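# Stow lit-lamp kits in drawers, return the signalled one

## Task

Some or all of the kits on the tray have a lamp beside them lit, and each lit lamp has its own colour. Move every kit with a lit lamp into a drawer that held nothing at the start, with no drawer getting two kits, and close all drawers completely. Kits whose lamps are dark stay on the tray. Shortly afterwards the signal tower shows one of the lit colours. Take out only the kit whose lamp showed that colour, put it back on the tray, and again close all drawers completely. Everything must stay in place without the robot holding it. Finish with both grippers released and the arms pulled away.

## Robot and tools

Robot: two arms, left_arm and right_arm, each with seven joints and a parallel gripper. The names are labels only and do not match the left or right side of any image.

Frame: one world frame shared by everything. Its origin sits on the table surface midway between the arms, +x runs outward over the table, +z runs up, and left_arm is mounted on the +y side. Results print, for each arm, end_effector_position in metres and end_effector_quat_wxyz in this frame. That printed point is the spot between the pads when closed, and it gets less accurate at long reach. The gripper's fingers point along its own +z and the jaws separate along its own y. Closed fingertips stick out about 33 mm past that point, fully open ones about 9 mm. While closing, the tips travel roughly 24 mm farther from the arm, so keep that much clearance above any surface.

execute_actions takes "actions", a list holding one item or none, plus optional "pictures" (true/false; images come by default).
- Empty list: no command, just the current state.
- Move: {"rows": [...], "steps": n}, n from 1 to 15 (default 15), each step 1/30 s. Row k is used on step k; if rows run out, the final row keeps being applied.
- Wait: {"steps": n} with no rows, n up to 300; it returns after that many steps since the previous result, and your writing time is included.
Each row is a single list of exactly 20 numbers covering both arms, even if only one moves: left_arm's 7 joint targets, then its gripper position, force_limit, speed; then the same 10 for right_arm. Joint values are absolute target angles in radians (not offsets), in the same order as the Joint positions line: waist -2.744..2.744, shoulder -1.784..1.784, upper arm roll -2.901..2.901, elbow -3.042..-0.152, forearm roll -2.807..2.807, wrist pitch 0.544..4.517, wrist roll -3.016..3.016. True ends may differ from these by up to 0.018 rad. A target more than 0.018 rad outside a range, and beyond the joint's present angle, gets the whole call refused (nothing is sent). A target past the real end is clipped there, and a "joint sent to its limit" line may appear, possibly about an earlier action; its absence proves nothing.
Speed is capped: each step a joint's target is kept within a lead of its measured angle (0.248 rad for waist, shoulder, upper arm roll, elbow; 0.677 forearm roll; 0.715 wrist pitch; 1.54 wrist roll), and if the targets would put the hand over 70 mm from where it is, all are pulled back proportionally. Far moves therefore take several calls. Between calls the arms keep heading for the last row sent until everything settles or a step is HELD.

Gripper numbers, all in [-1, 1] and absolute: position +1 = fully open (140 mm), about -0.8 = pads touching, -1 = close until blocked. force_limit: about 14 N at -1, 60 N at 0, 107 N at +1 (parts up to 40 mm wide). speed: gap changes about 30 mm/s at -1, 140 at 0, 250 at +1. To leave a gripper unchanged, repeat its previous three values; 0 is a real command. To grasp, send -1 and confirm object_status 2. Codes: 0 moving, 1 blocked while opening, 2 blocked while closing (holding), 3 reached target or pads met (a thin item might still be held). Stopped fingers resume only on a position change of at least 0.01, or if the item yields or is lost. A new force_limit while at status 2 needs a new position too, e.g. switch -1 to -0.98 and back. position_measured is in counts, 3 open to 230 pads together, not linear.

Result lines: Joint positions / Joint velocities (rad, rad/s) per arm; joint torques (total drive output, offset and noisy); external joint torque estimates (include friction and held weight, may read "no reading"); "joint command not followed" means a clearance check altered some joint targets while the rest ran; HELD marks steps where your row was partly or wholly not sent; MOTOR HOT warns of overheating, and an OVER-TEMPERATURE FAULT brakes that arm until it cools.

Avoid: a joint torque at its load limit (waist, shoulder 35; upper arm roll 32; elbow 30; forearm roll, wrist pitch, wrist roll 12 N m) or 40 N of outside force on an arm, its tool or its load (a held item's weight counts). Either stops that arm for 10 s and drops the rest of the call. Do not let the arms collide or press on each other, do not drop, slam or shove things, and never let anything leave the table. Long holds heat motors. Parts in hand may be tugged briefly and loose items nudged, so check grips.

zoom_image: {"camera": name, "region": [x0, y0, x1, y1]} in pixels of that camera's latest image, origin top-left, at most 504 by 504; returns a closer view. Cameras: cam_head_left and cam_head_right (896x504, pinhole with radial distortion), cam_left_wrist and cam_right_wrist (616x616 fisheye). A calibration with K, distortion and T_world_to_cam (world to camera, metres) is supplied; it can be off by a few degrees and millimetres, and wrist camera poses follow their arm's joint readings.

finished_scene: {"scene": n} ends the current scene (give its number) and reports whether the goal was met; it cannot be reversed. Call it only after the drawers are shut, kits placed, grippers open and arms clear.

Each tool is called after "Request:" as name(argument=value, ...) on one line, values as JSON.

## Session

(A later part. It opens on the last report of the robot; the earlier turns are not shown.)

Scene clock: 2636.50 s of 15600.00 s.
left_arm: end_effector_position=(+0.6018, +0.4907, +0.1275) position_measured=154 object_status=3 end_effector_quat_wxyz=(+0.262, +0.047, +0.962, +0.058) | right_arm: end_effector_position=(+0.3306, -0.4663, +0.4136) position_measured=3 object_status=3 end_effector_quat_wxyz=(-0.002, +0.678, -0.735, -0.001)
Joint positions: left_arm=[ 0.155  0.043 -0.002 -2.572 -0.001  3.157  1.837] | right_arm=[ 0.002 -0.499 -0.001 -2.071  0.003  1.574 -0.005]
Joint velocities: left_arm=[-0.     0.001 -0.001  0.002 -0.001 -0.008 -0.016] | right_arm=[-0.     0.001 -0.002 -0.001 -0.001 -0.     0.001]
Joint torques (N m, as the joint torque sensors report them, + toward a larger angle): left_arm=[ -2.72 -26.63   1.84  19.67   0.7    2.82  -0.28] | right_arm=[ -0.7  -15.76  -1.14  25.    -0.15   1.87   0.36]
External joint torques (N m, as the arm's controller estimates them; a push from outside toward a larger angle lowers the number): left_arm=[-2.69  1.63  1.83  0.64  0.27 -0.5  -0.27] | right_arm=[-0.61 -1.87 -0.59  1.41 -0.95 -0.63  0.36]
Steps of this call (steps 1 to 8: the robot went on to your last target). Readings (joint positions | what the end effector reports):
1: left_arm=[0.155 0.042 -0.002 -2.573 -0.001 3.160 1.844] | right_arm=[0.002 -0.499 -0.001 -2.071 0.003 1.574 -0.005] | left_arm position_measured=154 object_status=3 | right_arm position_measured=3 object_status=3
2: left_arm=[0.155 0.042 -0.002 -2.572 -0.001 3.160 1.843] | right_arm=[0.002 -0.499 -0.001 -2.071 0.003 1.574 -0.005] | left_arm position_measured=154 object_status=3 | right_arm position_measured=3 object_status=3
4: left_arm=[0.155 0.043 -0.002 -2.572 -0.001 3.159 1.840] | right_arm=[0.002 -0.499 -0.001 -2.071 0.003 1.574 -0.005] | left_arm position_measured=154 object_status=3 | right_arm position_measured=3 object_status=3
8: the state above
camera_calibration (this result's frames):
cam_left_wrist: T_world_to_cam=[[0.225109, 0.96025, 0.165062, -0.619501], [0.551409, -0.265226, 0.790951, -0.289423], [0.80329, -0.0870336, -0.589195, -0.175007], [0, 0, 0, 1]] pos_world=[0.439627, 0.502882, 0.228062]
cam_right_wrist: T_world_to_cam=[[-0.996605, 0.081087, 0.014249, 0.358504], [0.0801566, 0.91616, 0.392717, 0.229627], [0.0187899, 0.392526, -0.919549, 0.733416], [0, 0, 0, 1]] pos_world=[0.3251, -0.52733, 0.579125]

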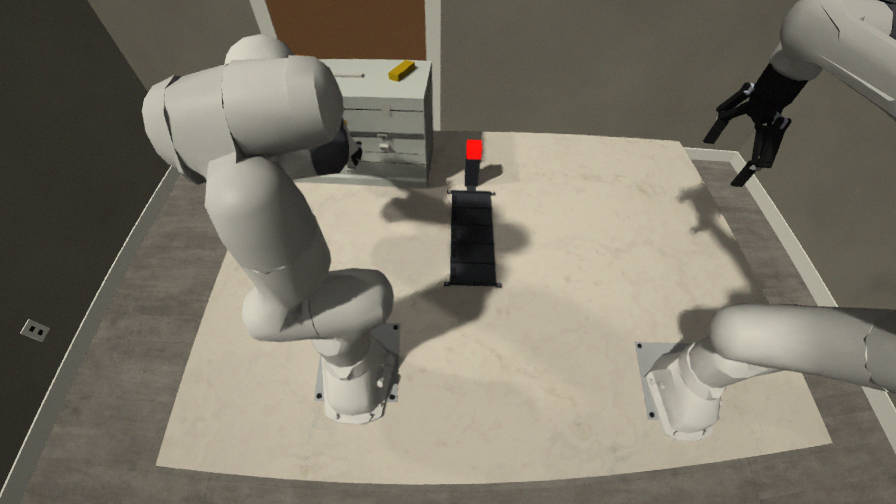

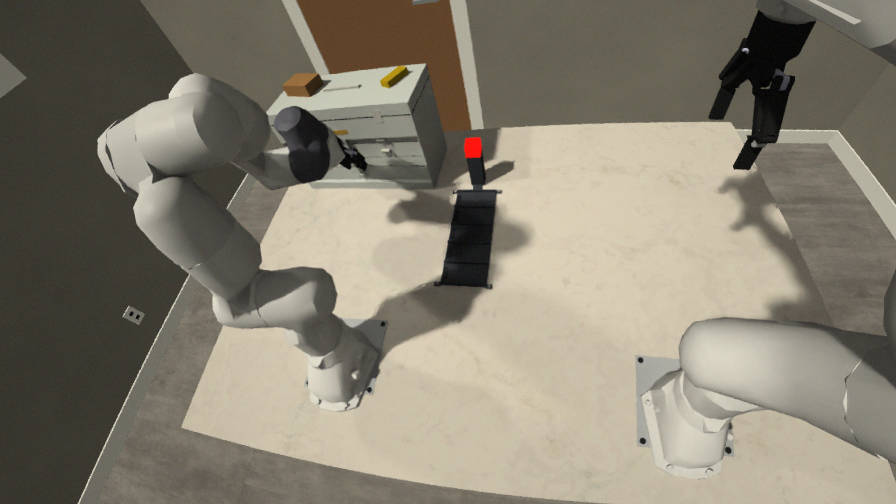

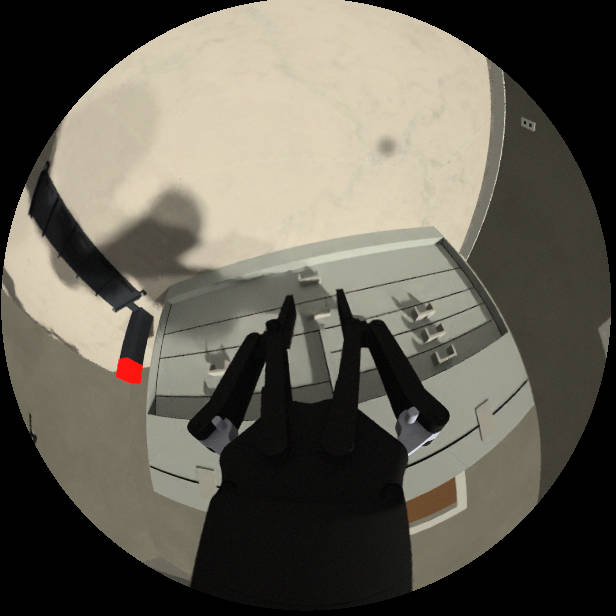

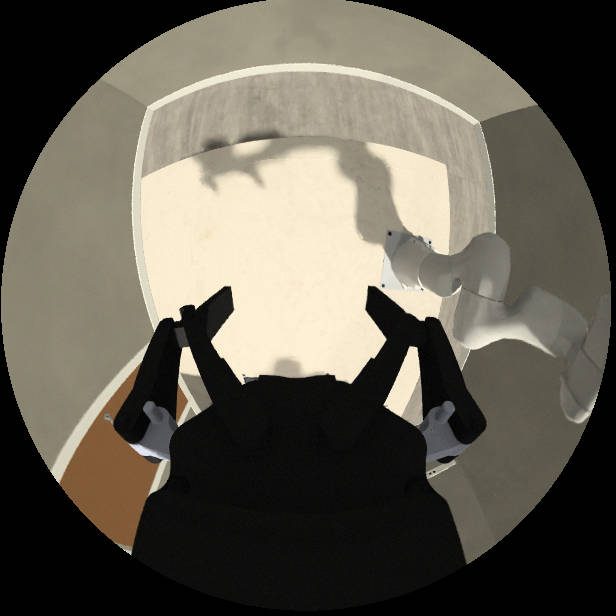

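Grip and pull to s=.13 (q1 +.004).

Request:
execute_actions(actions=[{"rows":[[0.155,0.045,0,-2.57,0,3.154,1.83,-1,0,-0.3,0,-0.5,0,-2.07,0,1.571,0,1,0,0]],"steps":13}], pictures=false)

Request:
execute_actions(actions=[{"rows":[[0.158,0.033,0,-2.585,0,3.16,1.833,-1,0,-0.3,0,-0.5,0,-2.07,0,1.571,0,1,0,0],[0.16,0.021,0,-2.601,0,3.166,1.835,-1,0,-0.3,0,-0.5,0,-2.07,0,1.571,0,1,0,0],[0.162,0.009,0,-2.616,0,3.171,1.838,-1,0,-0.3,0,-0.5,0,-2.07,0,1.571,0,1,0,0],[0.164,-0.003,0,-2.632,0,3.176,1.84,-1,0,-0.3,0,-0.5,0,-2.07,0,1.571,0,1,0,0],[0.166,-0.015,0,-2.647,0,3.181,1.843,-1,0,-0.3,0,-0.5,0,-2.07,0,1.571,0,1,0,0],[0.168,-0.027,0,-2.663,0,3.185,1.846,-1,0,-0.3,0,-0.5,0,-2.07,0,1.571,0,1,0,0],[0.17,-0.039,0,-2.678,0,3.189,1.849,-1,0,-0.3,0,-0.5,0,-2.07,0,1.571,0,1,0,0],[0.172,-0.052,0,-2.694,0,3.192,1.852,-1,0,-0.3,0,-0.5,0,-2.07,0,1.571,0,1,0,0],[0.174,-0.064,0,-2.709,0,3.195,1.855,-1,0,-0.3,0,-0.5,0,-2.07,0,1.571,0,1,0,0],[0.176,-0.076,0,-2.725,0,3.198,1.858,-1,0,-0.3,0,-0.5,0,-2.07,0,1.571,0,1,0,0],[0.178,-0.089,0,-2.74,0,3.201,1.861,-1,0,-0.3,0,-0.5,0,-2.07,0,1.571,0,1,0,0],[0.18,-0.101,0,-2.756,0,3.203,1.864,-1,0,-0.3,0,-0.5,0,-2.07,0,1.571,0,1,0,0],[0.182,-0.114,0,-2.771,0,3.205,1.867,-1,0,-0.3,0,-0.5,0,-2.07,0,1.571,0,1,0,0],[0.185,-0.127,0,-2.786,0,3.207,1.87,-1,0,-0.3,0,-0.5,0,-2.07,0,1.571,0,1,0,0],[0.187,-0.14,0,-2.801,0,3.209,1.873,-1,0,-0.3,0,-0.5,0,-2.07,0,1.571,0,1,0,0]],"steps":15}], pictures=false)

Request:
execute_actions(actions=[{"rows":[[0.189,-0.154,0,-2.816,0,3.21,1.876,-1,0,-0.3,0,-0.5,0,-2.07,0,1.571,0,1,0,0],[0.192,-0.167,0,-2.831,0,3.211,1.879,-1,0,-0.3,0,-0.5,0,-2.07,0,1.571,0,1,0,0],[0.194,-0.18,0,-2.846,0,3.212,1.882,-1,0,-0.3,0,-0.5,0,-2.07,0,1.571,0,1,0,0],[0.1965,-0.194,0,-2.861,0,3.213,1.885,-1,0,-0.3,0,-0.5,0,-2.07,0,1.571,0,1,0,0],[0.199,-0.208,0,-2.876,0,3.214,1.888,-1,0,-0.3,0,-0.5,0,-2.07,0,1.571,0,1,0,0],[0.2015,-0.222,0,-2.89,0,3.214,1.891,-1,0,-0.3,0,-0.5,0,-2.07,0,1.571,0,1,0,0],[0.204,-0.237,0,-2.905,0,3.214,1.894,-1,0,-0.3,0,-0.5,0,-2.07,0,1.571,0,1,0,0],[0.2065,-0.251,0,-2.92,0,3.214,1.897,-1,0,-0.3,0,-0.5,0,-2.07,0,1.571,0,1,0,0],[0.209,-0.265,0,-2.935,0,3.214,1.9,-1,0,-0.3,0,-0.5,0,-2.07,0,1.571,0,1,0,0],[0.212,-0.28,0,-2.95,0,3.213,1.902,-1,0,-0.3,0,-0.5,0,-2.07,0,1.571,0,1,0,0],[0.215,-0.295,0,-2.964,0,3.212,1.904,-1,0,-0.3,0,-0.5,0,-2.07,0,1.571,0,1,0,0]],"steps":15}], pictures=false)

Request:
execute_actions(actions=[{"steps":8}])

Scene clock: 2680.90 s of 15600.00 s.
left_arm: end_effector_position=(+0.6017, +0.4916, +0.1276) position_measured=192 object_status=0 end_effector_quat_wxyz=(+0.262, +0.044, +0.962, +0.057) | right_arm: end_effector_position=(+0.3306, -0.4663, +0.4136) position_measured=3 object_status=3 end_effector_quat_wxyz=(-0.002, +0.678, -0.735, -0.001)
Joint positions: left_arm=[ 0.155  0.043 -0.001 -2.571 -0.001  3.156  1.832] | right_arm=[ 0.002 -0.499 -0.001 -2.071  0.003  1.574 -0.005]
Joint velocities: left_arm=[ 0.    -0.    -0.002 -0.    -0.001  0.    -0.001] | right_arm=[ 0.001 -0.     0.002  0.001  0.     0.     0.001]
Joint torques (N m, as the joint torque sensors report them, + toward a larger angle): left_arm=[ -0.94 -27.55   0.81  18.64   0.82   3.11   0.03] | right_arm=[ -0.41 -15.95  -0.88  24.28  -0.2    1.88   0.37]
External joint torques (N m, as the arm's controller estimates them; a push from outside toward a larger angle lowers the number): left_arm=[-0.91  0.78  0.8  -0.43  0.4  -0.22  0.04] | right_arm=[-0.48 -1.84 -0.56  0.55 -1.01 -0.63  0.37]
Steps of this call (steps 1 to 30: the robot went on to your last target; steps 31 to 90: nothing new was sent; then 40.97 s passed at rest; steps 91 to 103: all 13 steps of this action). Readings (joint positions | what the end effector reports):
91: left_arm=[0.155 0.043 -0.002 -2.571 -0.001 3.156 1.832] | right_arm=[0.002 -0.499 -0.001 -2.071 0.003 1.574 -0.005] | left_arm position_measured=154 object_status=0 | right_arm position_measured=3 object_status=3
92: left_arm=[0.155 0.043 -0.002 -2.571 -0.001 3.156 1.832] | right_arm=[0.002 -0.499 -0.001 -2.071 0.003 1.574 -0.005] | left_arm position_measured=159 object_status=0 | right_arm position_measured=3 object_status=3
94: left_arm=[0.155 0.043 -0.002 -2.571 -0.001 3.156 1.832] | right_arm=[0.002 -0.499 -0.001 -2.071 0.003 1.574 -0.005] | left_arm position_measured=171 object_status=0 | right_arm position_measured=3 object_status=3
98: left_arm=[0.155 0.043 -0.001 -2.571 -0.001 3.156 1.832] | right_arm=[0.002 -0.499 -0.001 -2.071 0.003 1.574 -0.005] | left_arm position_measured=192 object_status=0 | right_arm position_measured=3 object_status=3
103: the state above

Scene clock: 2681.40 s of 15600.00 s.
left_arm: end_effector_position=(+0.5395, +0.4948, +0.1284) position_measured=192 object_status=2 end_effector_quat_wxyz=(+0.261, +0.040, +0.963, +0.063) | right_arm: end_effector_position=(+0.3306, -0.4663, +0.4136) position_measured=3 object_status=3 end_effector_quat_wxyz=(-0.002, +0.678, -0.735, -0.001)
Joint positions: left_arm=[ 0.18  -0.111 -0.001 -2.765 -0.001  3.197  1.848] | right_arm=[ 0.002 -0.499 -0.001 -2.071  0.003  1.574 -0.005]
Joint velocities: left_arm=[ 0.069 -0.37   0.    -0.435  0.001  0.065  0.062] | right_arm=[ 0.     0.002 -0.001  0.    -0.001 -0.    -0.001]
Joint torques (N m, as the joint torque sensors report them, + toward a larger angle): left_arm=[ -0.91 -21.07   0.41  17.3    0.69   3.63   0.46] | right_arm=[ -0.48 -16.    -0.72  23.98  -0.13   1.86   0.36]
External joint torques (N m, as the arm's controller estimates them; a push from outside toward a larger angle lowers the number): left_arm=[-0.31 -0.98  0.55 -3.45  0.29  0.18  0.46] | right_arm=[-0.46 -2.09 -0.26  0.39 -0.93 -0.63  0.36]
Steps of this call (steps 1 to 15: all 15 steps of this action). Readings (joint positions | what the end effector reports):
1: left_arm=[0.155 0.041 -0.001 -2.573 -0.001 3.157 1.832] | right_arm=[0.002 -0.499 -0.001 -2.071 0.003 1.574 -0.005] | left_arm position_measured=192 object_status=2 | right_arm position_measured=3 object_status=3
2: left_arm=[0.156 0.036 -0.001 -2.580 -0.001 3.159 1.832] | right_arm=[0.002 -0.499 -0.001 -2.071 0.003 1.574 -0.005] | left_arm position_measured=192 object_status=2 | right_arm position_measured=3 object_status=3
4: left_arm=[0.159 0.020 -0.001 -2.601 -0.001 3.163 1.832] | right_arm=[0.002 -0.499 -0.001 -2.071 0.003 1.574 -0.005] | left_arm position_measured=192 object_status=2 | right_arm position_measured=3 object_status=3
8: left_arm=[0.166 -0.024 -0.001 -2.658 -0.001 3.176 1.835] | right_arm=[0.002 -0.499 -0.001 -2.071 0.003 1.574 -0.005] | left_arm position_measured=192 object_status=2 | right_arm position_measured=3 object_status=3
15: the state above

Scene clock: 2681.90 s of 15600.00 s.
left_arm: end_effector_position=(+0.4767, +0.4979, +0.1294) position_measured=192 object_status=2 end_effector_quat_wxyz=(+0.260, +0.040, +0.962, +0.071) | right_arm: end_effector_position=(+0.3306, -0.4663, +0.4136) position_measured=3 object_status=3 end_effector_quat_wxyz=(-0.002, +0.678, -0.735, -0.001)
Joint positions: left_arm=[ 0.212 -0.289 -0.001 -2.954 -0.001  3.211  1.881] | right_arm=[ 0.002 -0.499 -0.001 -2.071  0.003  1.574 -0.005]
Joint velocities: left_arm=[ 0.011 -0.065 -0.    -0.066  0.     0.004  0.04 ] | right_arm=[-0.001  0.     0.001 -0.     0.    -0.001  0.001]
Joint torques (N m, as the joint torque sensors report them, + toward a larger angle): left_arm=[ -1.2  -15.52   0.77  14.33   0.68   3.51   0.58] | right_arm=[ -0.61 -15.74  -1.02  24.46  -0.18   1.89   0.39]
External joint torques (N m, as the arm's controller estimates them; a push from outside toward a larger angle lowers the number): left_arm=[-1.02 -0.29  1.23 -4.46  0.23  0.17  0.58] | right_arm=[-0.63 -1.72 -0.63  0.79 -0.98 -0.61  0.39]
Steps of this call (steps 1 to 15: all 15 steps of this action). Readings (joint positions | what the end effector reports):
1: left_arm=[0.183 -0.124 -0.001 -2.780 -0.001 3.199 1.850] | right_arm=[0.002 -0.499 -0.001 -2.071 0.003 1.574 -0.005] | left_arm position_measured=192 object_status=2 | right_arm position_measured=3 object_status=3
2: left_arm=[0.185 -0.137 -0.001 -2.795 -0.001 3.201 1.852] | right_arm=[0.002 -0.499 -0.001 -2.071 0.003 1.574 -0.005] | left_arm position_measured=192 object_status=2 | right_arm position_measured=3 object_status=3
4: left_arm=[0.190 -0.164 -0.001 -2.825 -0.001 3.205 1.857] | right_arm=[0.002 -0.499 -0.001 -2.071 0.003 1.574 -0.005] | left_arm position_measured=192 object_status=2 | right_arm position_measured=3 object_status=3
8: left_arm=[0.199 -0.219 -0.001 -2.884 -0.001 3.209 1.867] | right_arm=[0.002 -0.499 -0.001 -2.071 0.003 1.574 -0.005] | left_arm position_measured=192 object_status=2 | right_arm position_measured=3 object_status=3
15: the state above

Scene clock: 2682.17 s of 15600.00 s.
left_arm: end_effector_position=(+0.4753, +0.4980, +0.1294) position_measured=192 object_status=2 end_effector_quat_wxyz=(+0.260, +0.043, +0.962, +0.072) | right_arm: end_effector_position=(+0.3306, -0.4663, +0.4136) position_measured=3 object_status=3 end_effector_quat_wxyz=(-0.002, +0.678, -0.735, -0.001)
Joint positions: left_arm=[ 0.213 -0.293 -0.001 -2.959 -0.001  3.212  1.887] | right_arm=[ 0.002 -0.499 -0.001 -2.071  0.003  1.574 -0.005]
Joint velocities: left_arm=[ 0.002 -0.001  0.    -0.002  0.     0.001  0.01 ] | right_arm=[-0.001 -0.002 -0.001  0.002 -0.     0.001 -0.001]
Joint torques (N m, as the joint torque sensors report them, + toward a larger angle): left_arm=[  0.39 -16.23   0.26  15.73   0.79   3.42   0.78] | right_arm=[ -0.67 -15.91  -0.95  24.34  -0.25   1.88   0.41]
External joint torques (N m, as the arm's controller estimates them; a push from outside toward a larger angle lowers the number): left_arm=[ 0.41 -0.57  0.56 -2.49  0.4   0.1   0.78] | right_arm=[-0.62 -1.71 -0.48  0.54 -1.05 -0.64  0.41]
Steps of this call (steps 1 to 8: the robot went on to your last target). Readings (joint positions | what the end effector reports):
1: left_arm=[0.212 -0.291 -0.001 -2.956 -0.001 3.211 1.882] | right_arm=[0.002 -0.499 -0.001 -2.071 0.003 1.574 -0.005] | left_arm position_measured=192 object_status=2 | right_arm position_measured=3 object_status=3
2: left_arm=[0.213 -0.292 -0.001 -2.957 -0.001 3.212 1.883] | right_arm=[0.002 -0.499 -0.001 -2.071 0.003 1.574 -0.005] | left_arm position_measured=192 object_status=2 | right_arm position_measured=3 object_status=3
4: left_arm=[0.213 -0.293 -0.001 -2.958 -0.001 3.212 1.885] | right_arm=[0.002 -0.499 -0.001 -2.071 0.003 1.574 -0.005] | left_arm position_measured=192 object_status=2 | right_arm position_measured=3 object_status=3
8: the state above
camera_calibration (this result's frames):
cam_left_wrist: T_world_to_cam=[[0.20917, 0.959296, 0.189733, -0.593489], [0.55717, -0.276365, 0.783061, -0.215433], [0.803623, -0.0580792, -0.592298, -0.0857983], [0, 0, 0, 1]] pos_world=[0.313122, 0.504811, 0.230483]
cam_right_wrist: T_world_to_cam=[[-0.996605, 0.0810876, 0.0142476, 0.358504], [0.0801566, 0.91616, 0.392715, 0.229628], [0.0187912, 0.392524, -0.91955, 0.733417], [0, 0, 0, 1]] pos_world=[0.325099, -0.52733, 0.579127]

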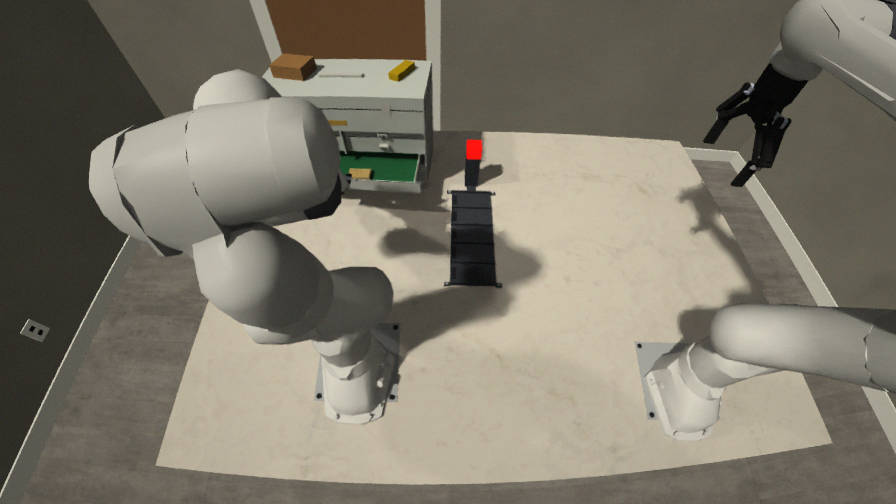

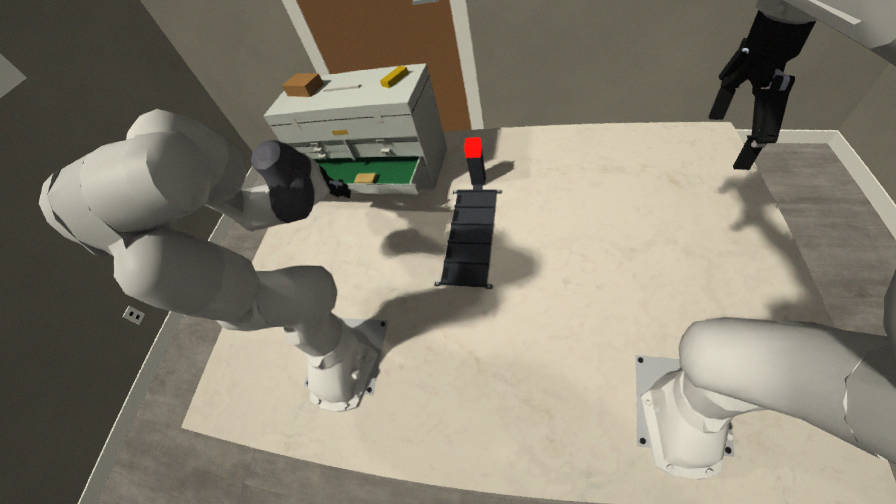

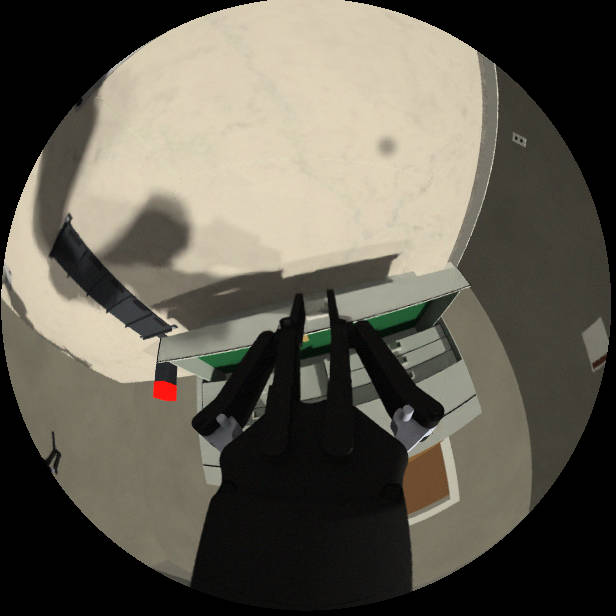

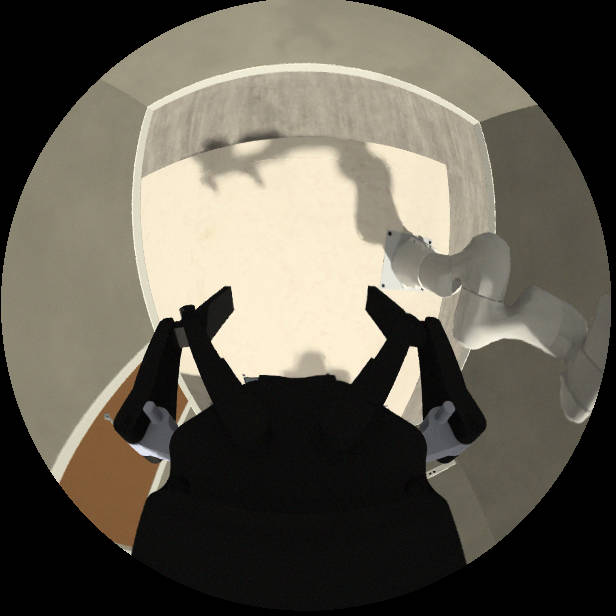

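Request:
execute_actions(actions=[{"rows":[[0.213,-0.293,0,-2.959,0,3.212,1.89,-0.2,0,-0.3,0,-0.5,0,-2.07,0,1.571,0,1,0,0],[0.213,-0.293,0,-2.959,0,3.212,1.89,-0.2,0,-0.3,0,-0.5,0,-2.07,0,1.571,0,1,0,0],[0.213,-0.293,0,-2.959,0,3.212,1.89,-0.2,0,-0.3,0,-0.5,0,-2.07,0,1.571,0,1,0,0],[0.213,-0.293,0,-2.959,0,3.212,1.89,-0.2,0,-0.3,0,-0.5,0,-2.07,0,1.571,0,1,0,0],[0.213,-0.293,0,-2.959,0,3.212,1.89,-0.2,0,-0.3,0,-0.5,0,-2.07,0,1.571,0,1,0,0],[0.213,-0.293,0,-2.959,0,3.212,1.89,-0.2,0,-0.3,0,-0.5,0,-2.07,0,1.571,0,1,0,0],[0.213,-0.293,0,-2.959,0,3.212,1.89,-0.2,0,-0.3,0,-0.5,0,-2.07,0,1.571,0,1,0,0],[0.213,-0.293,0,-2.959,0,3.212,1.89,-0.2,0,-0.3,0,-0.5,0,-2.07,0,1.571,0,1,0,0],[0.216,-0.309,0,-2.976,0,3.21,1.89,-0.2,0,-0.3,0,-0.5,0,-2.07,0,1.571,0,1,0,0],[0.219,-0.325,0,-2.992,0,3.20,1.89,-0.2,0,-0.3,0,-0.5,0,-2.07,0,1.571,0,1,0,0],[0.219,-0.335,0,-2.995,0,3.16,1.89,-0.2,0,-0.3,0,-0.5,0,-2.07,0,1.571,0,1,0,0],[0.219,-0.355,0,-2.988,0,3.12,1.89,-0.2,0,-0.3,0,-0.5,0,-2.07,0,1.571,0,1,0,0],[0.219,-0.38,0,-2.979,0,3.08,1.89,-0.2,0,-0.3,0,-0.5,0,-2.07,0,1.571,0,1,0,0],[0.219,-0.405,0,-2.969,0,3.04,1.89,-0.2,0,-0.3,0,-0.5,0,-2.07,0,1.571,0,1,0,0],[0.219,-0.43,0,-2.958,0,3.0,1.89,-0.2,0,-0.3,0,-0.5,0,-2.07,0,1.571,0,1,0,0]],"steps":15}], pictures=false)

Request:
execute_actions(actions=[{"rows":[[0.219,-0.456,0,-2.947,0,2.96,1.89,-0.2,0,-0.3,0,-0.5,0,-2.07,0,1.571,0,1,0,0],[0.217,-0.482,0,-2.935,0,2.91,1.88,-0.2,0,-0.3,0,-0.5,0,-2.07,0,1.571,0,1,0,0],[0.21,-0.508,0,-2.915,0,2.85,1.87,0.1,-0.3,-0.3,0,-0.5,0,-2.07,0,1.571,0,1,0,0],[0.20,-0.50,0,-2.865,0,2.77,1.86,0.1,-0.3,-0.3,0,-0.5,0,-2.07,0,1.571,0,1,0,0],[0.19,-0.482,0,-2.814,0,2.69,1.85,0.1,-0.3,-0.3,0,-0.5,0,-2.07,0,1.571,0,1,0,0],[0.18,-0.462,0,-2.763,0,2.61,1.84,0.1,-0.3,-0.3,0,-0.5,0,-2.07,0,1.571,0,1,0,0],[0.17,-0.442,0,-2.712,0,2.53,1.83,0.1,-0.3,-0.3,0,-0.5,0,-2.07,0,1.571,0,1,0,0],[0.16,-0.422,0,-2.661,0,2.45,1.81,0.1,-0.3,-0.3,0,-0.5,0,-2.07,0,1.571,0,1,0,0],[0.15,-0.402,0,-2.61,0,2.37,1.80,0.1,-0.3,-0.3,0,-0.5,0,-2.07,0,1.571,0,1,0,0],[0.14,-0.382,0,-2.559,0,2.29,1.78,0.1,-0.3,-0.3,0,-0.5,0,-2.07,0,1.571,0,1,0,0],[0.13,-0.362,0,-2.508,0,2.21,1.77,0.1,-0.3,-0.3,0,-0.5,0,-2.07,0,1.571,0,1,0,0],[0.12,-0.343,0,-2.457,0,2.14,1.76,0.1,-0.3,-0.3,0,-0.5,0,-2.07,0,1.571,0,1,0,0],[0.11,-0.324,0,-2.406,0,2.08,1.75,0.1,-0.3,-0.3,0,-0.5,0,-2.07,0,1.571,0,1,0,0],[0.10,-0.305,0,-2.355,0,2.04,1.74,0.1,-0.3,-0.3,0,-0.5,0,-2.07,0,1.571,0,1,0,0],[0.09,-0.286,0,-2.303,0,2.03,1.73,0.1,-0.3,-0.3,0,-0.5,0,-2.07,0,1.571,0,1,0,0]],"steps":15}], pictures=false)

Request:
execute_actions(actions=[{"rows":[[0.08,-0.286,0,-2.303,0,2.03,1.72,0.1,-0.3,-0.3,0,-0.5,0,-2.07,0,1.571,0,1,0,0],[0.077,-0.286,0,-2.303,0,2.03,1.72,0.1,-0.3,-0.3,0,-0.5,0,-2.07,0,1.571,0,1,0,0],[0.077,-0.286,0,-2.303,0,2.03,1.72,0.1,-0.3,-0.3,0,-0.5,0,-2.07,0,1.571,0,1,0,0],[0.077,-0.26,0,-2.284,0,2.04,1.72,0.1,-0.3,-0.3,0,-0.5,0,-2.07,0,1.571,0,1,0,0],[0.077,-0.232,0,-2.265,0,2.05,1.72,0.1,-0.3,-0.3,0,-0.5,0,-2.07,0,1.571,0,1,0,0],[0.077,-0.205,0,-2.246,0,2.058,1.72,0.1,-0.3,-0.3,0,-0.5,0,-2.07,0,1.571,0,1,0,0],[0.077,-0.178,0,-2.227,0,2.066,1.72,0.1,-0.3,-0.3,0,-0.5,0,-2.07,0,1.571,0,1,0,0],[0.077,-0.15,0,-2.207,0,2.075,1.72,0.1,-0.3,-0.3,0,-0.5,0,-2.07,0,1.571,0,1,0,0],[0.077,-0.123,0,-2.188,0,2.083,1.72,0.1,-0.3,-0.3,0,-0.5,0,-2.07,0,1.571,0,1,0,0],[0.077,-0.096,0,-2.169,0,2.092,1.72,0.1,-0.3,-0.3,0,-0.5,0,-2.07,0,1.571,0,1,0,0],[0.077,-0.069,0,-2.15,0,2.10,1.72,0.1,-0.3,-0.3,0,-0.5,0,-2.07,0,1.571,0,1,0,0],[0.077,-0.041,0,-2.13,0,2.109,1.72,0.1,-0.3,-0.3,0,-0.5,0,-2.07,0,1.571,0,1,0,0],[0.077,-0.014,0,-2.111,0,2.117,1.72,0.1,-0.3,-0.3,0,-0.5,0,-2.07,0,1.571,0,1,0,0]],"steps":15}], pictures=false)

Request:
execute_actions(actions=[{"steps":15}])

Scene clock: 2745.17 s of 15600.00 s.
left_arm: end_effector_position=(+0.4617, +0.4963, +0.1387) position_measured=154 object_status=3 end_effector_quat_wxyz=(+0.248, +0.042, +0.965, +0.070) | right_arm: end_effector_position=(+0.3306, -0.4663, +0.4136) position_measured=3 object_status=3 end_effector_quat_wxyz=(-0.002, +0.678, -0.735, -0.001)
Joint positions: left_arm=[ 0.216 -0.378 -0.001 -2.977 -0.001  3.121  1.889] | right_arm=[ 0.002 -0.499 -0.001 -2.071  0.003  1.574 -0.005]
Joint velocities: left_arm=[ 0.005 -0.637  0.001  0.188  0.001 -0.714 -0.   ] | right_arm=[-0.     0.001  0.     0.001 -0.001 -0.001 -0.   ]
Joint torques (N m, as the joint torque sensors report them, + toward a larger angle): left_arm=[  0.92 -13.63   0.42  19.89   0.67   2.84   0.24] | right_arm=[ -0.69 -15.58  -0.53  24.38  -0.18   1.91   0.39]
External joint torques (N m, as the arm's controller estimates them; a push from outside toward a larger angle lowers the number): left_arm=[ 0.96 -1.42  0.78 -0.59  0.22 -0.79  0.25] | right_arm=[-0.68 -1.68 -0.11  0.76 -0.98 -0.59  0.39]
Steps of this call (steps 1 to 15: the robot went on to your last target; steps 16 to 240: nothing new was sent; then 54.50 s passed at rest; steps 241 to 255: all 15 steps of this action). Readings (joint positions | what the end effector reports):
241: left_arm=[0.213 -0.293 -0.001 -2.959 -0.001 3.212 1.889] | right_arm=[0.002 -0.499 -0.001 -2.071 0.003 1.574 -0.005] | left_arm position_measured=192 object_status=0 | right_arm position_measured=3 object_status=3
242: left_arm=[0.213 -0.293 -0.001 -2.959 -0.001 3.212 1.889] | right_arm=[0.002 -0.499 -0.001 -2.071 0.003 1.574 -0.005] | left_arm position_measured=191 object_status=0 | right_arm position_measured=3 object_status=3
244: left_arm=[0.213 -0.293 -0.001 -2.959 -0.001 3.212 1.889] | right_arm=[0.002 -0.499 -0.001 -2.071 0.003 1.574 -0.005] | left_arm position_measured=176 object_status=0 | right_arm position_measured=3 object_status=3
248: left_arm=[0.213 -0.293 -0.001 -2.959 -0.001 3.212 1.889] | right_arm=[0.002 -0.499 -0.001 -2.071 0.003 1.574 -0.005] | left_arm position_measured=155 object_status=0 | right_arm position_measured=3 object_status=3
255: the state above

Scene clock: 2745.67 s of 15600.00 s.
left_arm: end_effector_position=(+0.5064, +0.4549, +0.2463) position_measured=117 object_status=0 end_effector_quat_wxyz=(+0.097, +0.056, +0.994, +0.018) | right_arm: end_effector_position=(+0.3306, -0.4663, +0.4136) position_measured=3 object_status=3 end_effector_quat_wxyz=(-0.002, +0.678, -0.735, -0.001)
Joint positions: left_arm=[ 0.114 -0.326  0.001 -2.412 -0.001  2.284  1.813] | right_arm=[ 0.002 -0.499 -0.001 -2.071  0.003  1.574 -0.005]
Joint velocities: left_arm=[-0.293  0.552  0.     1.439  0.001 -1.478 -0.252] | right_arm=[-0.     0.001  0.001  0.     0.001 -0.001  0.001]
Joint torques (N m, as the joint torque sensors report them, + toward a larger angle): left_arm=[  0.06 -23.22   0.05  20.11   1.17   1.32  -0.11] | right_arm=[ -1.15 -15.87  -0.73  24.4   -0.14   1.86   0.41]
External joint torques (N m, as the arm's controller estimates them; a push from outside toward a larger angle lowers the number): left_arm=[-1.32  1.48  0.71  1.65  0.42 -0.84 -0.11] | right_arm=[-1.2  -1.9  -0.37  0.78 -0.95 -0.64  0.41]
Steps of this call (steps 1 to 15: all 15 steps of this action). Readings (joint positions | what the end effector reports):
1: left_arm=[0.216 -0.402 -0.001 -2.969 -0.001 3.092 1.889] | right_arm=[0.002 -0.499 -0.001 -2.071 0.003 1.574 -0.005] | left_arm position_measured=154 object_status=3 | right_arm position_measured=3 object_status=3
2: left_arm=[0.216 -0.426 -0.001 -2.960 -0.001 3.061 1.889] | right_arm=[0.002 -0.499 -0.001 -2.071 0.003 1.574 -0.005] | left_arm position_measured=154 object_status=3 | right_arm position_measured=3 object_status=3
4: left_arm=[0.213 -0.469 -0.000 -2.925 -0.001 2.980 1.885] | right_arm=[0.002 -0.499 -0.001 -2.071 0.003 1.574 -0.005] | left_arm position_measured=149 object_status=0 | right_arm position_measured=3 object_status=3
8: left_arm=[0.183 -0.454 0.000 -2.759 -0.001 2.751 1.869] | right_arm=[0.002 -0.499 -0.001 -2.071 0.003 1.574 -0.005] | left_arm position_measured=126 object_status=0 | right_arm position_measured=3 object_status=3
15: the state above

Scene clock: 2746.17 s of 15600.00 s.
left_arm: end_effector_position=(+0.5443, +0.4406, +0.2134) position_measured=117 object_status=3 end_effector_quat_wxyz=(+0.006, +0.039, +0.999, +0.000) | right_arm: end_effector_position=(+0.3306, -0.4663, +0.4136) position_measured=3 object_status=3 end_effector_quat_wxyz=(-0.002, +0.678, -0.735, -0.001)
Joint positions: left_arm=[ 0.08  -0.036 -0.    -2.131 -0.001  2.107  1.743] | right_arm=[ 0.002 -0.499 -0.001 -2.071  0.003  1.574 -0.005]
Joint velocities: left_arm=[-0.001  0.385  0.     0.18   0.001  0.03  -0.054] | right_arm=[-0.001 -0.001 -0.001 -0.     0.001 -0.     0.   ]
Joint torques (N m, as the joint torque sensors report them, + toward a larger angle): left_arm=[ -2.51 -36.1    0.09  25.61   1.06   3.34  -0.29] | right_arm=[ -1.13 -15.94  -0.72  23.91  -0.19   1.9    0.38]
External joint torques (N m, as the arm's controller estimates them; a push from outside toward a larger angle lowers the number): left_arm=[-2.71  1.73 -0.1   0.04  0.36  0.82 -0.3 ] | right_arm=[-1.05 -1.96 -0.19  0.28 -0.99 -0.6   0.38]
Steps of this call (steps 1 to 15: all 15 steps of this action). Readings (joint positions | what the end effector reports):
1: left_arm=[0.104 -0.313 0.001 -2.373 -0.001 2.241 1.804] | right_arm=[0.002 -0.499 -0.001 -2.071 0.003 1.574 -0.005] | left_arm position_measured=117 object_status=3 | right_arm position_measured=3 object_status=3
2: left_arm=[0.095 -0.305 0.000 -2.346 -0.001 2.205 1.796] | right_arm=[0.002 -0.499 -0.001 -2.071 0.003 1.574 -0.005] | left_arm position_measured=117 object_status=3 | right_arm position_measured=3 object_status=3
4: left_arm=[0.085 -0.293 -0.000 -2.314 -0.001 2.152 1.782] | right_arm=[0.002 -0.499 -0.001 -2.071 0.003 1.574 -0.005] | left_arm position_measured=117 object_status=3 | right_arm position_measured=3 object_status=3
8: left_arm=[0.080 -0.210 -0.000 -2.244 -0.001 2.106 1.763] | right_arm=[0.002 -0.499 -0.001 -2.071 0.003 1.574 -0.005] | left_arm position_measured=117 object_status=3 | right_arm position_measured=3 object_status=3
15: the state above

Scene clock: 2746.67 s of 15600.00 s.
left_arm: end_effector_position=(+0.5515, +0.4412, +0.2112) position_measured=117 object_status=3 end_effector_quat_wxyz=(+0.007, +0.033, +0.999, +0.001) | right_arm: end_effector_position=(+0.3306, -0.4663, +0.4136) position_measured=3 object_status=3 end_effector_quat_wxyz=(-0.002, +0.678, -0.735, -0.001)
Joint positions: left_arm=[ 0.08  -0.015 -0.    -2.113 -0.001  2.113  1.73 ] | right_arm=[ 0.002 -0.499 -0.001 -2.071  0.003  1.574 -0.005]
Joint velocities: left_arm=[-0.     0.001  0.     0.001 -0.001  0.003 -0.011] | right_arm=[ 0.     0.     0.     0.    -0.    -0.001  0.002]
Joint torques (N m, as the joint torque sensors report them, + toward a larger angle): left_arm=[ -1.57 -30.12  -0.01  24.14   1.15   3.29  -0.19] | right_arm=[ -0.63 -15.75  -0.19  24.64  -0.14   1.89   0.39]
External joint torques (N m, as the arm's controller estimates them; a push from outside toward a larger angle lowers the number): left_arm=[-1.55  0.75  0.02  0.48  0.43  0.84 -0.19] | right_arm=[-0.64 -1.73  0.21  0.98 -0.94 -0.62  0.39]
Steps of this call (steps 1 to 15: the robot went on to your last target). Readings (joint positions | what the end effector reports):
1: left_arm=[0.080 -0.026 -0.000 -2.126 -0.001 2.108 1.742] | right_arm=[0.002 -0.499 -0.001 -2.071 0.003 1.574 -0.005] | left_arm position_measured=117 object_status=3 | right_arm position_measured=3 object_status=3
2: left_arm=[0.080 -0.020 -0.000 -2.123 -0.001 2.109 1.740] | right_arm=[0.002 -0.499 -0.001 -2.071 0.003 1.574 -0.005] | left_arm position_measured=117 object_status=3 | right_arm position_measured=3 object_status=3
4: left_arm=[0.080 -0.015 -0.000 -2.118 -0.001 2.110 1.737] | right_arm=[0.002 -0.499 -0.001 -2.071 0.003 1.574 -0.005] | left_arm position_measured=117 object_status=3 | right_arm position_measured=3 object_status=3
8: left_arm=[0.080 -0.015 -0.000 -2.113 -0.001 2.112 1.734] | right_arm=[0.002 -0.499 -0.001 -2.071 0.003 1.574 -0.005] | left_arm position_measured=117 object_status=3 | right_arm position_measured=3 object_status=3
15: the state above
camera_calibration (this result's frames):
cam_left_wrist: T_world_to_cam=[[0.223735, 0.973271, -0.0518214, -0.53366], [0.883556, -0.180093, 0.432313, -0.486008], [0.411425, -0.142511, -0.900233, 0.216745], [0, 0, 0, 1]] pos_world=[0.459639, 0.462758, 0.377574]
cam_right_wrist: T_world_to_cam=[[-0.996605, 0.0810894, 0.0142422, 0.358506], [0.0801563, 0.916163, 0.392709, 0.229631], [0.0187964, 0.392518, -0.919552, 0.733418], [0, 0, 0, 1]] pos_world=[0.325097, -0.52733, 0.579132]

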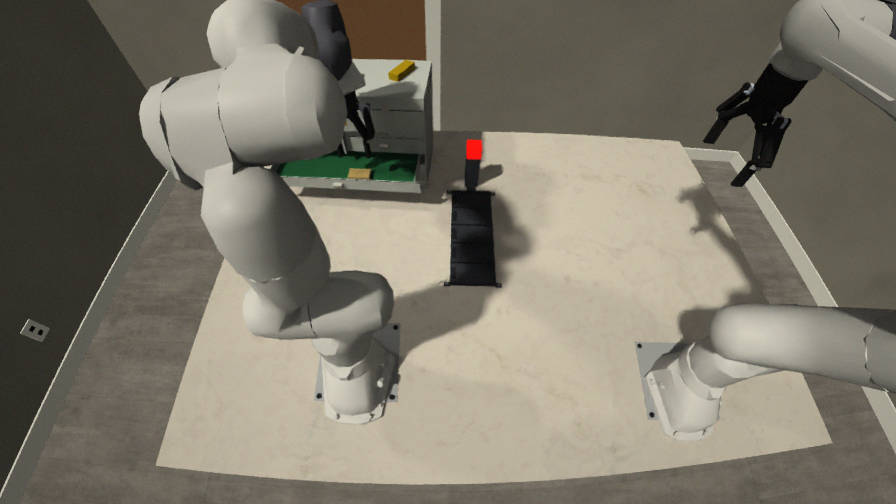

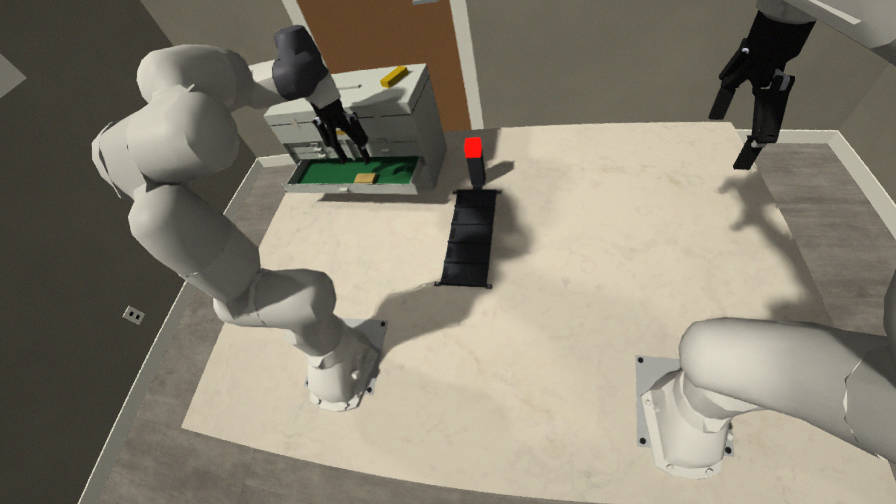

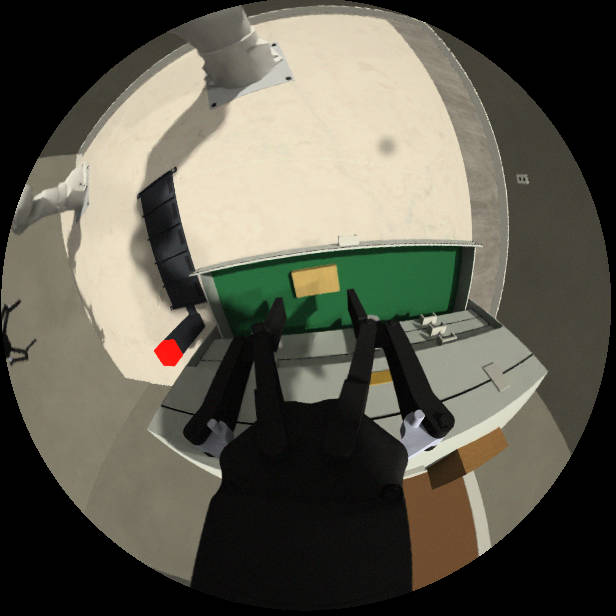

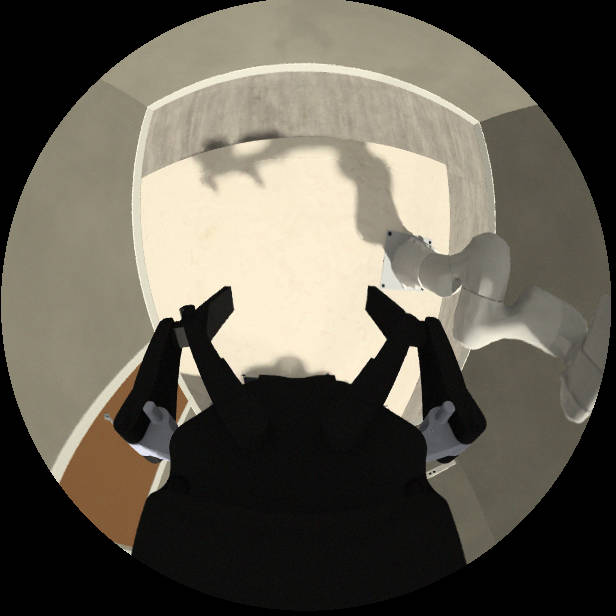

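Request:
execute_actions(actions=[{"rows":[[0.077,-0.008,0,-2.12,0,2.15,1.72,0.1,-0.3,-0.3,0,-0.5,0,-2.07,0,1.571,0,1,0,0],[0.077,-0.001,0,-2.13,0,2.17,1.72,0.1,-0.3,-0.3,0,-0.5,0,-2.07,0,1.571,0,1,0,0],[0.077,0.006,0,-2.14,0,2.19,1.72,0.1,-0.3,-0.3,0,-0.5,0,-2.07,0,1.571,0,1,0,0],[0.077,0.014,0,-2.149,0,2.207,1.72,0.1,-0.3,-0.3,0,-0.5,0,-2.07,0,1.571,0,1,0,0],[0.077,0.022,0,-2.158,0,2.224,1.72,0.1,-0.3,-0.3,0,-0.5,0,-2.07,0,1.571,0,1,0,0],[0.077,0.031,0,-2.167,0,2.241,1.72,0.1,-0.3,-0.3,0,-0.5,0,-2.07,0,1.571,0,1,0,0],[0.077,0.039,0,-2.174,0,2.257,1.72,0.1,-0.3,-0.3,0,-0.5,0,-2.07,0,1.571,0,1,0,0],[0.077,0.047,0,-2.181,0,2.272,1.72,0.1,-0.3,-0.3,0,-0.5,0,-2.07,0,1.571,0,1,0,0],[0.077,0.055,0,-2.187,0,2.286,1.72,0.1,-0.3,-0.3,0,-0.5,0,-2.07,0,1.571,0,1,0,0],[0.077,0.062,0,-2.192,0,2.298,1.72,0.1,-0.3,-0.3,0,-0.5,0,-2.07,0,1.571,0,1,0,0],[0.077,0.068,0,-2.197,0,2.308,1.72,0.1,-0.3,-0.3,0,-0.5,0,-2.07,0,1.571,0,1,0,0],[0.077,0.073,0,-2.2,0,2.312,1.72,0.1,-0.3,-0.3,0,-0.5,0,-2.07,0,1.571,0,1,0,0],[0.077,0.077,0,-2.203,0,2.31,1.72,0.1,-0.3,-0.3,0,-0.5,0,-2.07,0,1.571,0,1,0,0],[0.077,0.079,0,-2.204,0,2.307,1.72,0.1,-0.3,-0.3,0,-0.5,0,-2.07,0,1.571,0,1,0,0]],"steps":15}], pictures=false)

Request:
execute_actions(actions=[{"steps":14}])

Scene clock: 2770.70 s of 15600.00 s.
left_arm: end_effector_position=(+0.5476, +0.4408, +0.1376) position_measured=117 object_status=3 end_effector_quat_wxyz=(+0.000, +0.031, +1.000, -0.000) | right_arm: end_effector_position=(+0.3306, -0.4663, +0.4136) position_measured=3 object_status=3 end_effector_quat_wxyz=(-0.002, +0.678, -0.735, -0.001)
Joint positions: left_arm=[ 0.08   0.075 -0.    -2.201 -0.001  2.276  1.727] | right_arm=[ 0.002 -0.499 -0.001 -2.071  0.003  1.574 -0.005]
Joint velocities: left_arm=[-0.001  0.092  0.002 -0.07   0.     0.148  0.   ] | right_arm=[-0.    -0.001 -0.002  0.     0.001 -0.     0.   ]
Joint torques (N m, as the joint torque sensors report them, + toward a larger angle): left_arm=[ -1.36 -34.6    0.41  22.09   1.12   3.53  -0.33] | right_arm=[ -0.77 -16.06  -0.97  24.47  -0.18   1.87   0.39]
External joint torques (N m, as the arm's controller estimates them; a push from outside toward a larger angle lowers the number): left_arm=[-1.35  1.69  0.35 -2.54  0.46  0.79 -0.33] | right_arm=[-0.68 -2.   -0.43  0.78 -0.98 -0.64  0.39]
Steps of this call (steps 1 to 15: the robot went on to your last target; steps 16 to 90: nothing new was sent; then 20.53 s passed at rest; steps 91 to 105: all 15 steps of this action). Readings (joint positions | what the end effector reports):
91: left_arm=[0.080 -0.015 -0.000 -2.113 -0.001 2.118 1.727] | right_arm=[0.002 -0.499 -0.001 -2.071 0.003 1.574 -0.005] | left_arm position_measured=117 object_status=3 | right_arm position_measured=3 object_status=3
92: left_arm=[0.080 -0.013 -0.000 -2.116 -0.001 2.127 1.727] | right_arm=[0.002 -0.499 -0.001 -2.071 0.003 1.574 -0.005] | left_arm position_measured=117 object_status=3 | right_arm position_measured=3 object_status=3
94: left_arm=[0.080 -0.005 -0.000 -2.128 -0.001 2.150 1.727] | right_arm=[0.002 -0.499 -0.001 -2.071 0.003 1.574 -0.005] | left_arm position_measured=117 object_status=3 | right_arm position_measured=3 object_status=3
98: left_arm=[0.080 0.026 -0.000 -2.162 -0.001 2.204 1.727] | right_arm=[0.002 -0.499 -0.001 -2.071 0.003 1.574 -0.005] | left_arm position_measured=117 object_status=3 | right_arm position_measured=3 object_status=3
105: the state above

Scene clock: 2771.17 s of 15600.00 s.
left_arm: end_effector_position=(+0.5533, +0.4414, +0.1365) position_measured=117 object_status=3 end_effector_quat_wxyz=(+0.009, +0.031, +0.999, +0.001) | right_arm: end_effector_position=(+0.3306, -0.4663, +0.4136) position_measured=3 object_status=3 end_effector_quat_wxyz=(-0.002, +0.678, -0.735, -0.001)
Joint positions: left_arm=[ 0.08   0.079 -0.    -2.204 -0.001  2.301  1.727] | right_arm=[ 0.002 -0.499 -0.001 -2.071  0.003  1.574 -0.005]
Joint velocities: left_arm=[ 0.    -0.001 -0.001 -0.001 -0.     0.01  -0.001] | right_arm=[-0.     0.001 -0.001 -0.001 -0.     0.001 -0.   ]
Joint torques (N m, as the joint torque sensors report them, + toward a larger angle): left_arm=[ -2.46 -31.67   1.18  20.88   0.94   3.28  -0.26] | right_arm=[ -0.76 -15.89  -0.81  24.38  -0.23   1.86   0.38]
External joint torques (N m, as the arm's controller estimates them; a push from outside toward a larger angle lowers the number): left_arm=[-2.49  1.09  1.08 -1.37  0.31  0.83 -0.26] | right_arm=[-0.73 -1.91 -0.36  0.74 -1.04 -0.64  0.38]
Steps of this call (steps 1 to 14: the robot went on to your last target). Readings (joint positions | what the end effector reports):
1: left_arm=[0.080 0.077 -0.000 -2.202 -0.001 2.280 1.727] | right_arm=[0.002 -0.499 -0.001 -2.071 0.003 1.574 -0.005] | left_arm position_measured=117 object_status=3 | right_arm position_measured=3 object_status=3
2: left_arm=[0.080 0.078 -0.000 -2.203 -0.001 2.284 1.727] | right_arm=[0.002 -0.499 -0.001 -2.071 0.003 1.574 -0.005] | left_arm position_measured=117 object_status=3 | right_arm position_measured=3 object_status=3
4: left_arm=[0.080 0.079 -0.000 -2.204 -0.001 2.290 1.727] | right_arm=[0.002 -0.499 -0.001 -2.071 0.003 1.574 -0.005] | left_arm position_measured=117 object_status=3 | right_arm position_measured=3 object_status=3
8: left_arm=[0.080 0.079 -0.000 -2.204 -0.001 2.297 1.727] | right_arm=[0.002 -0.499 -0.001 -2.071 0.003 1.574 -0.005] | left_arm position_measured=117 object_status=3 | right_arm position_measured=3 object_status=3
14: the state above
camera_calibration (this result's frames):
cam_left_wrist: T_world_to_cam=[[0.220732, 0.974021, -0.0506006, -0.536929], [0.882425, -0.177337, 0.435749, -0.456355], [0.415455, -0.140835, -0.898645, 0.145527], [0, 0, 0, 1]] pos_world=[0.460757, 0.462547, 0.302464]
cam_right_wrist: T_world_to_cam=[[-0.996605, 0.0810902, 0.0142398, 0.358508], [0.080156, 0.916163, 0.392708, 0.229632], [0.0187989, 0.392517, -0.919553, 0.733418], [0, 0, 0, 1]] pos_world=[0.325097, -0.52733, 0.579133]

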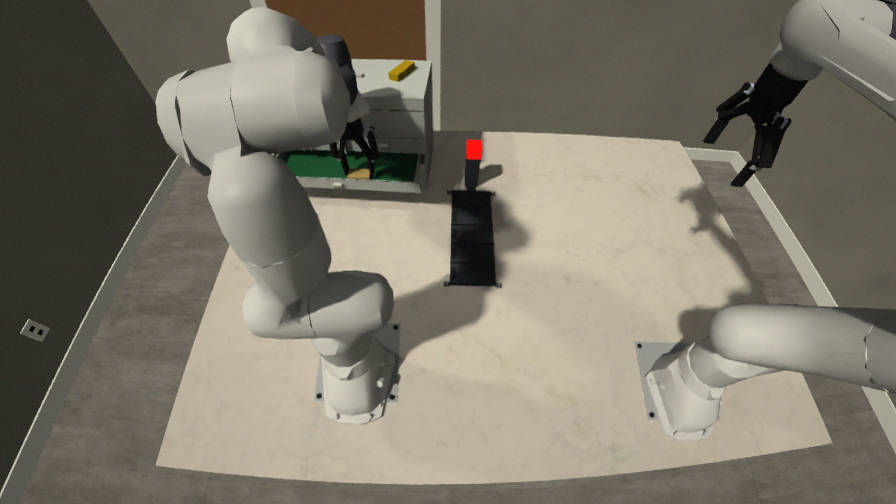

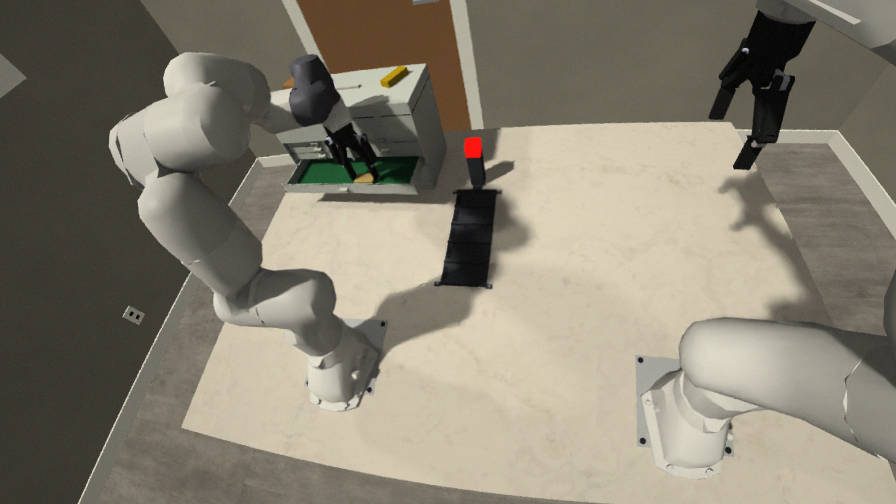

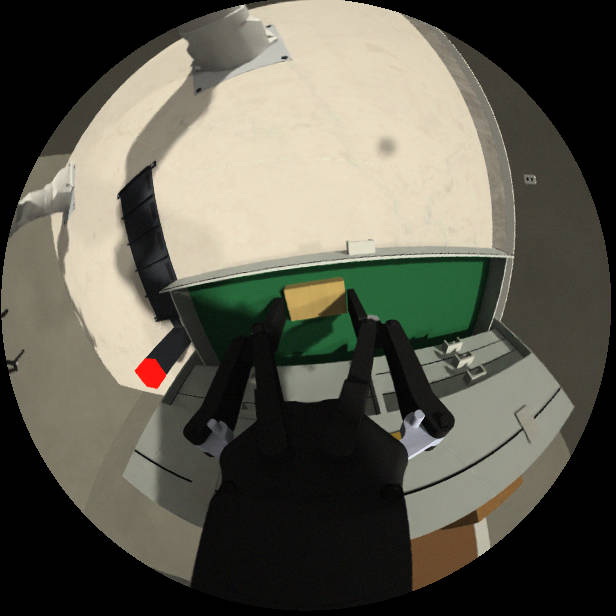

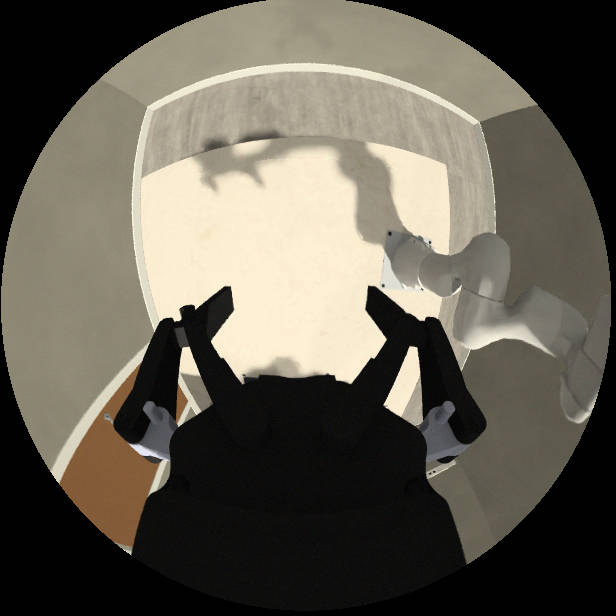

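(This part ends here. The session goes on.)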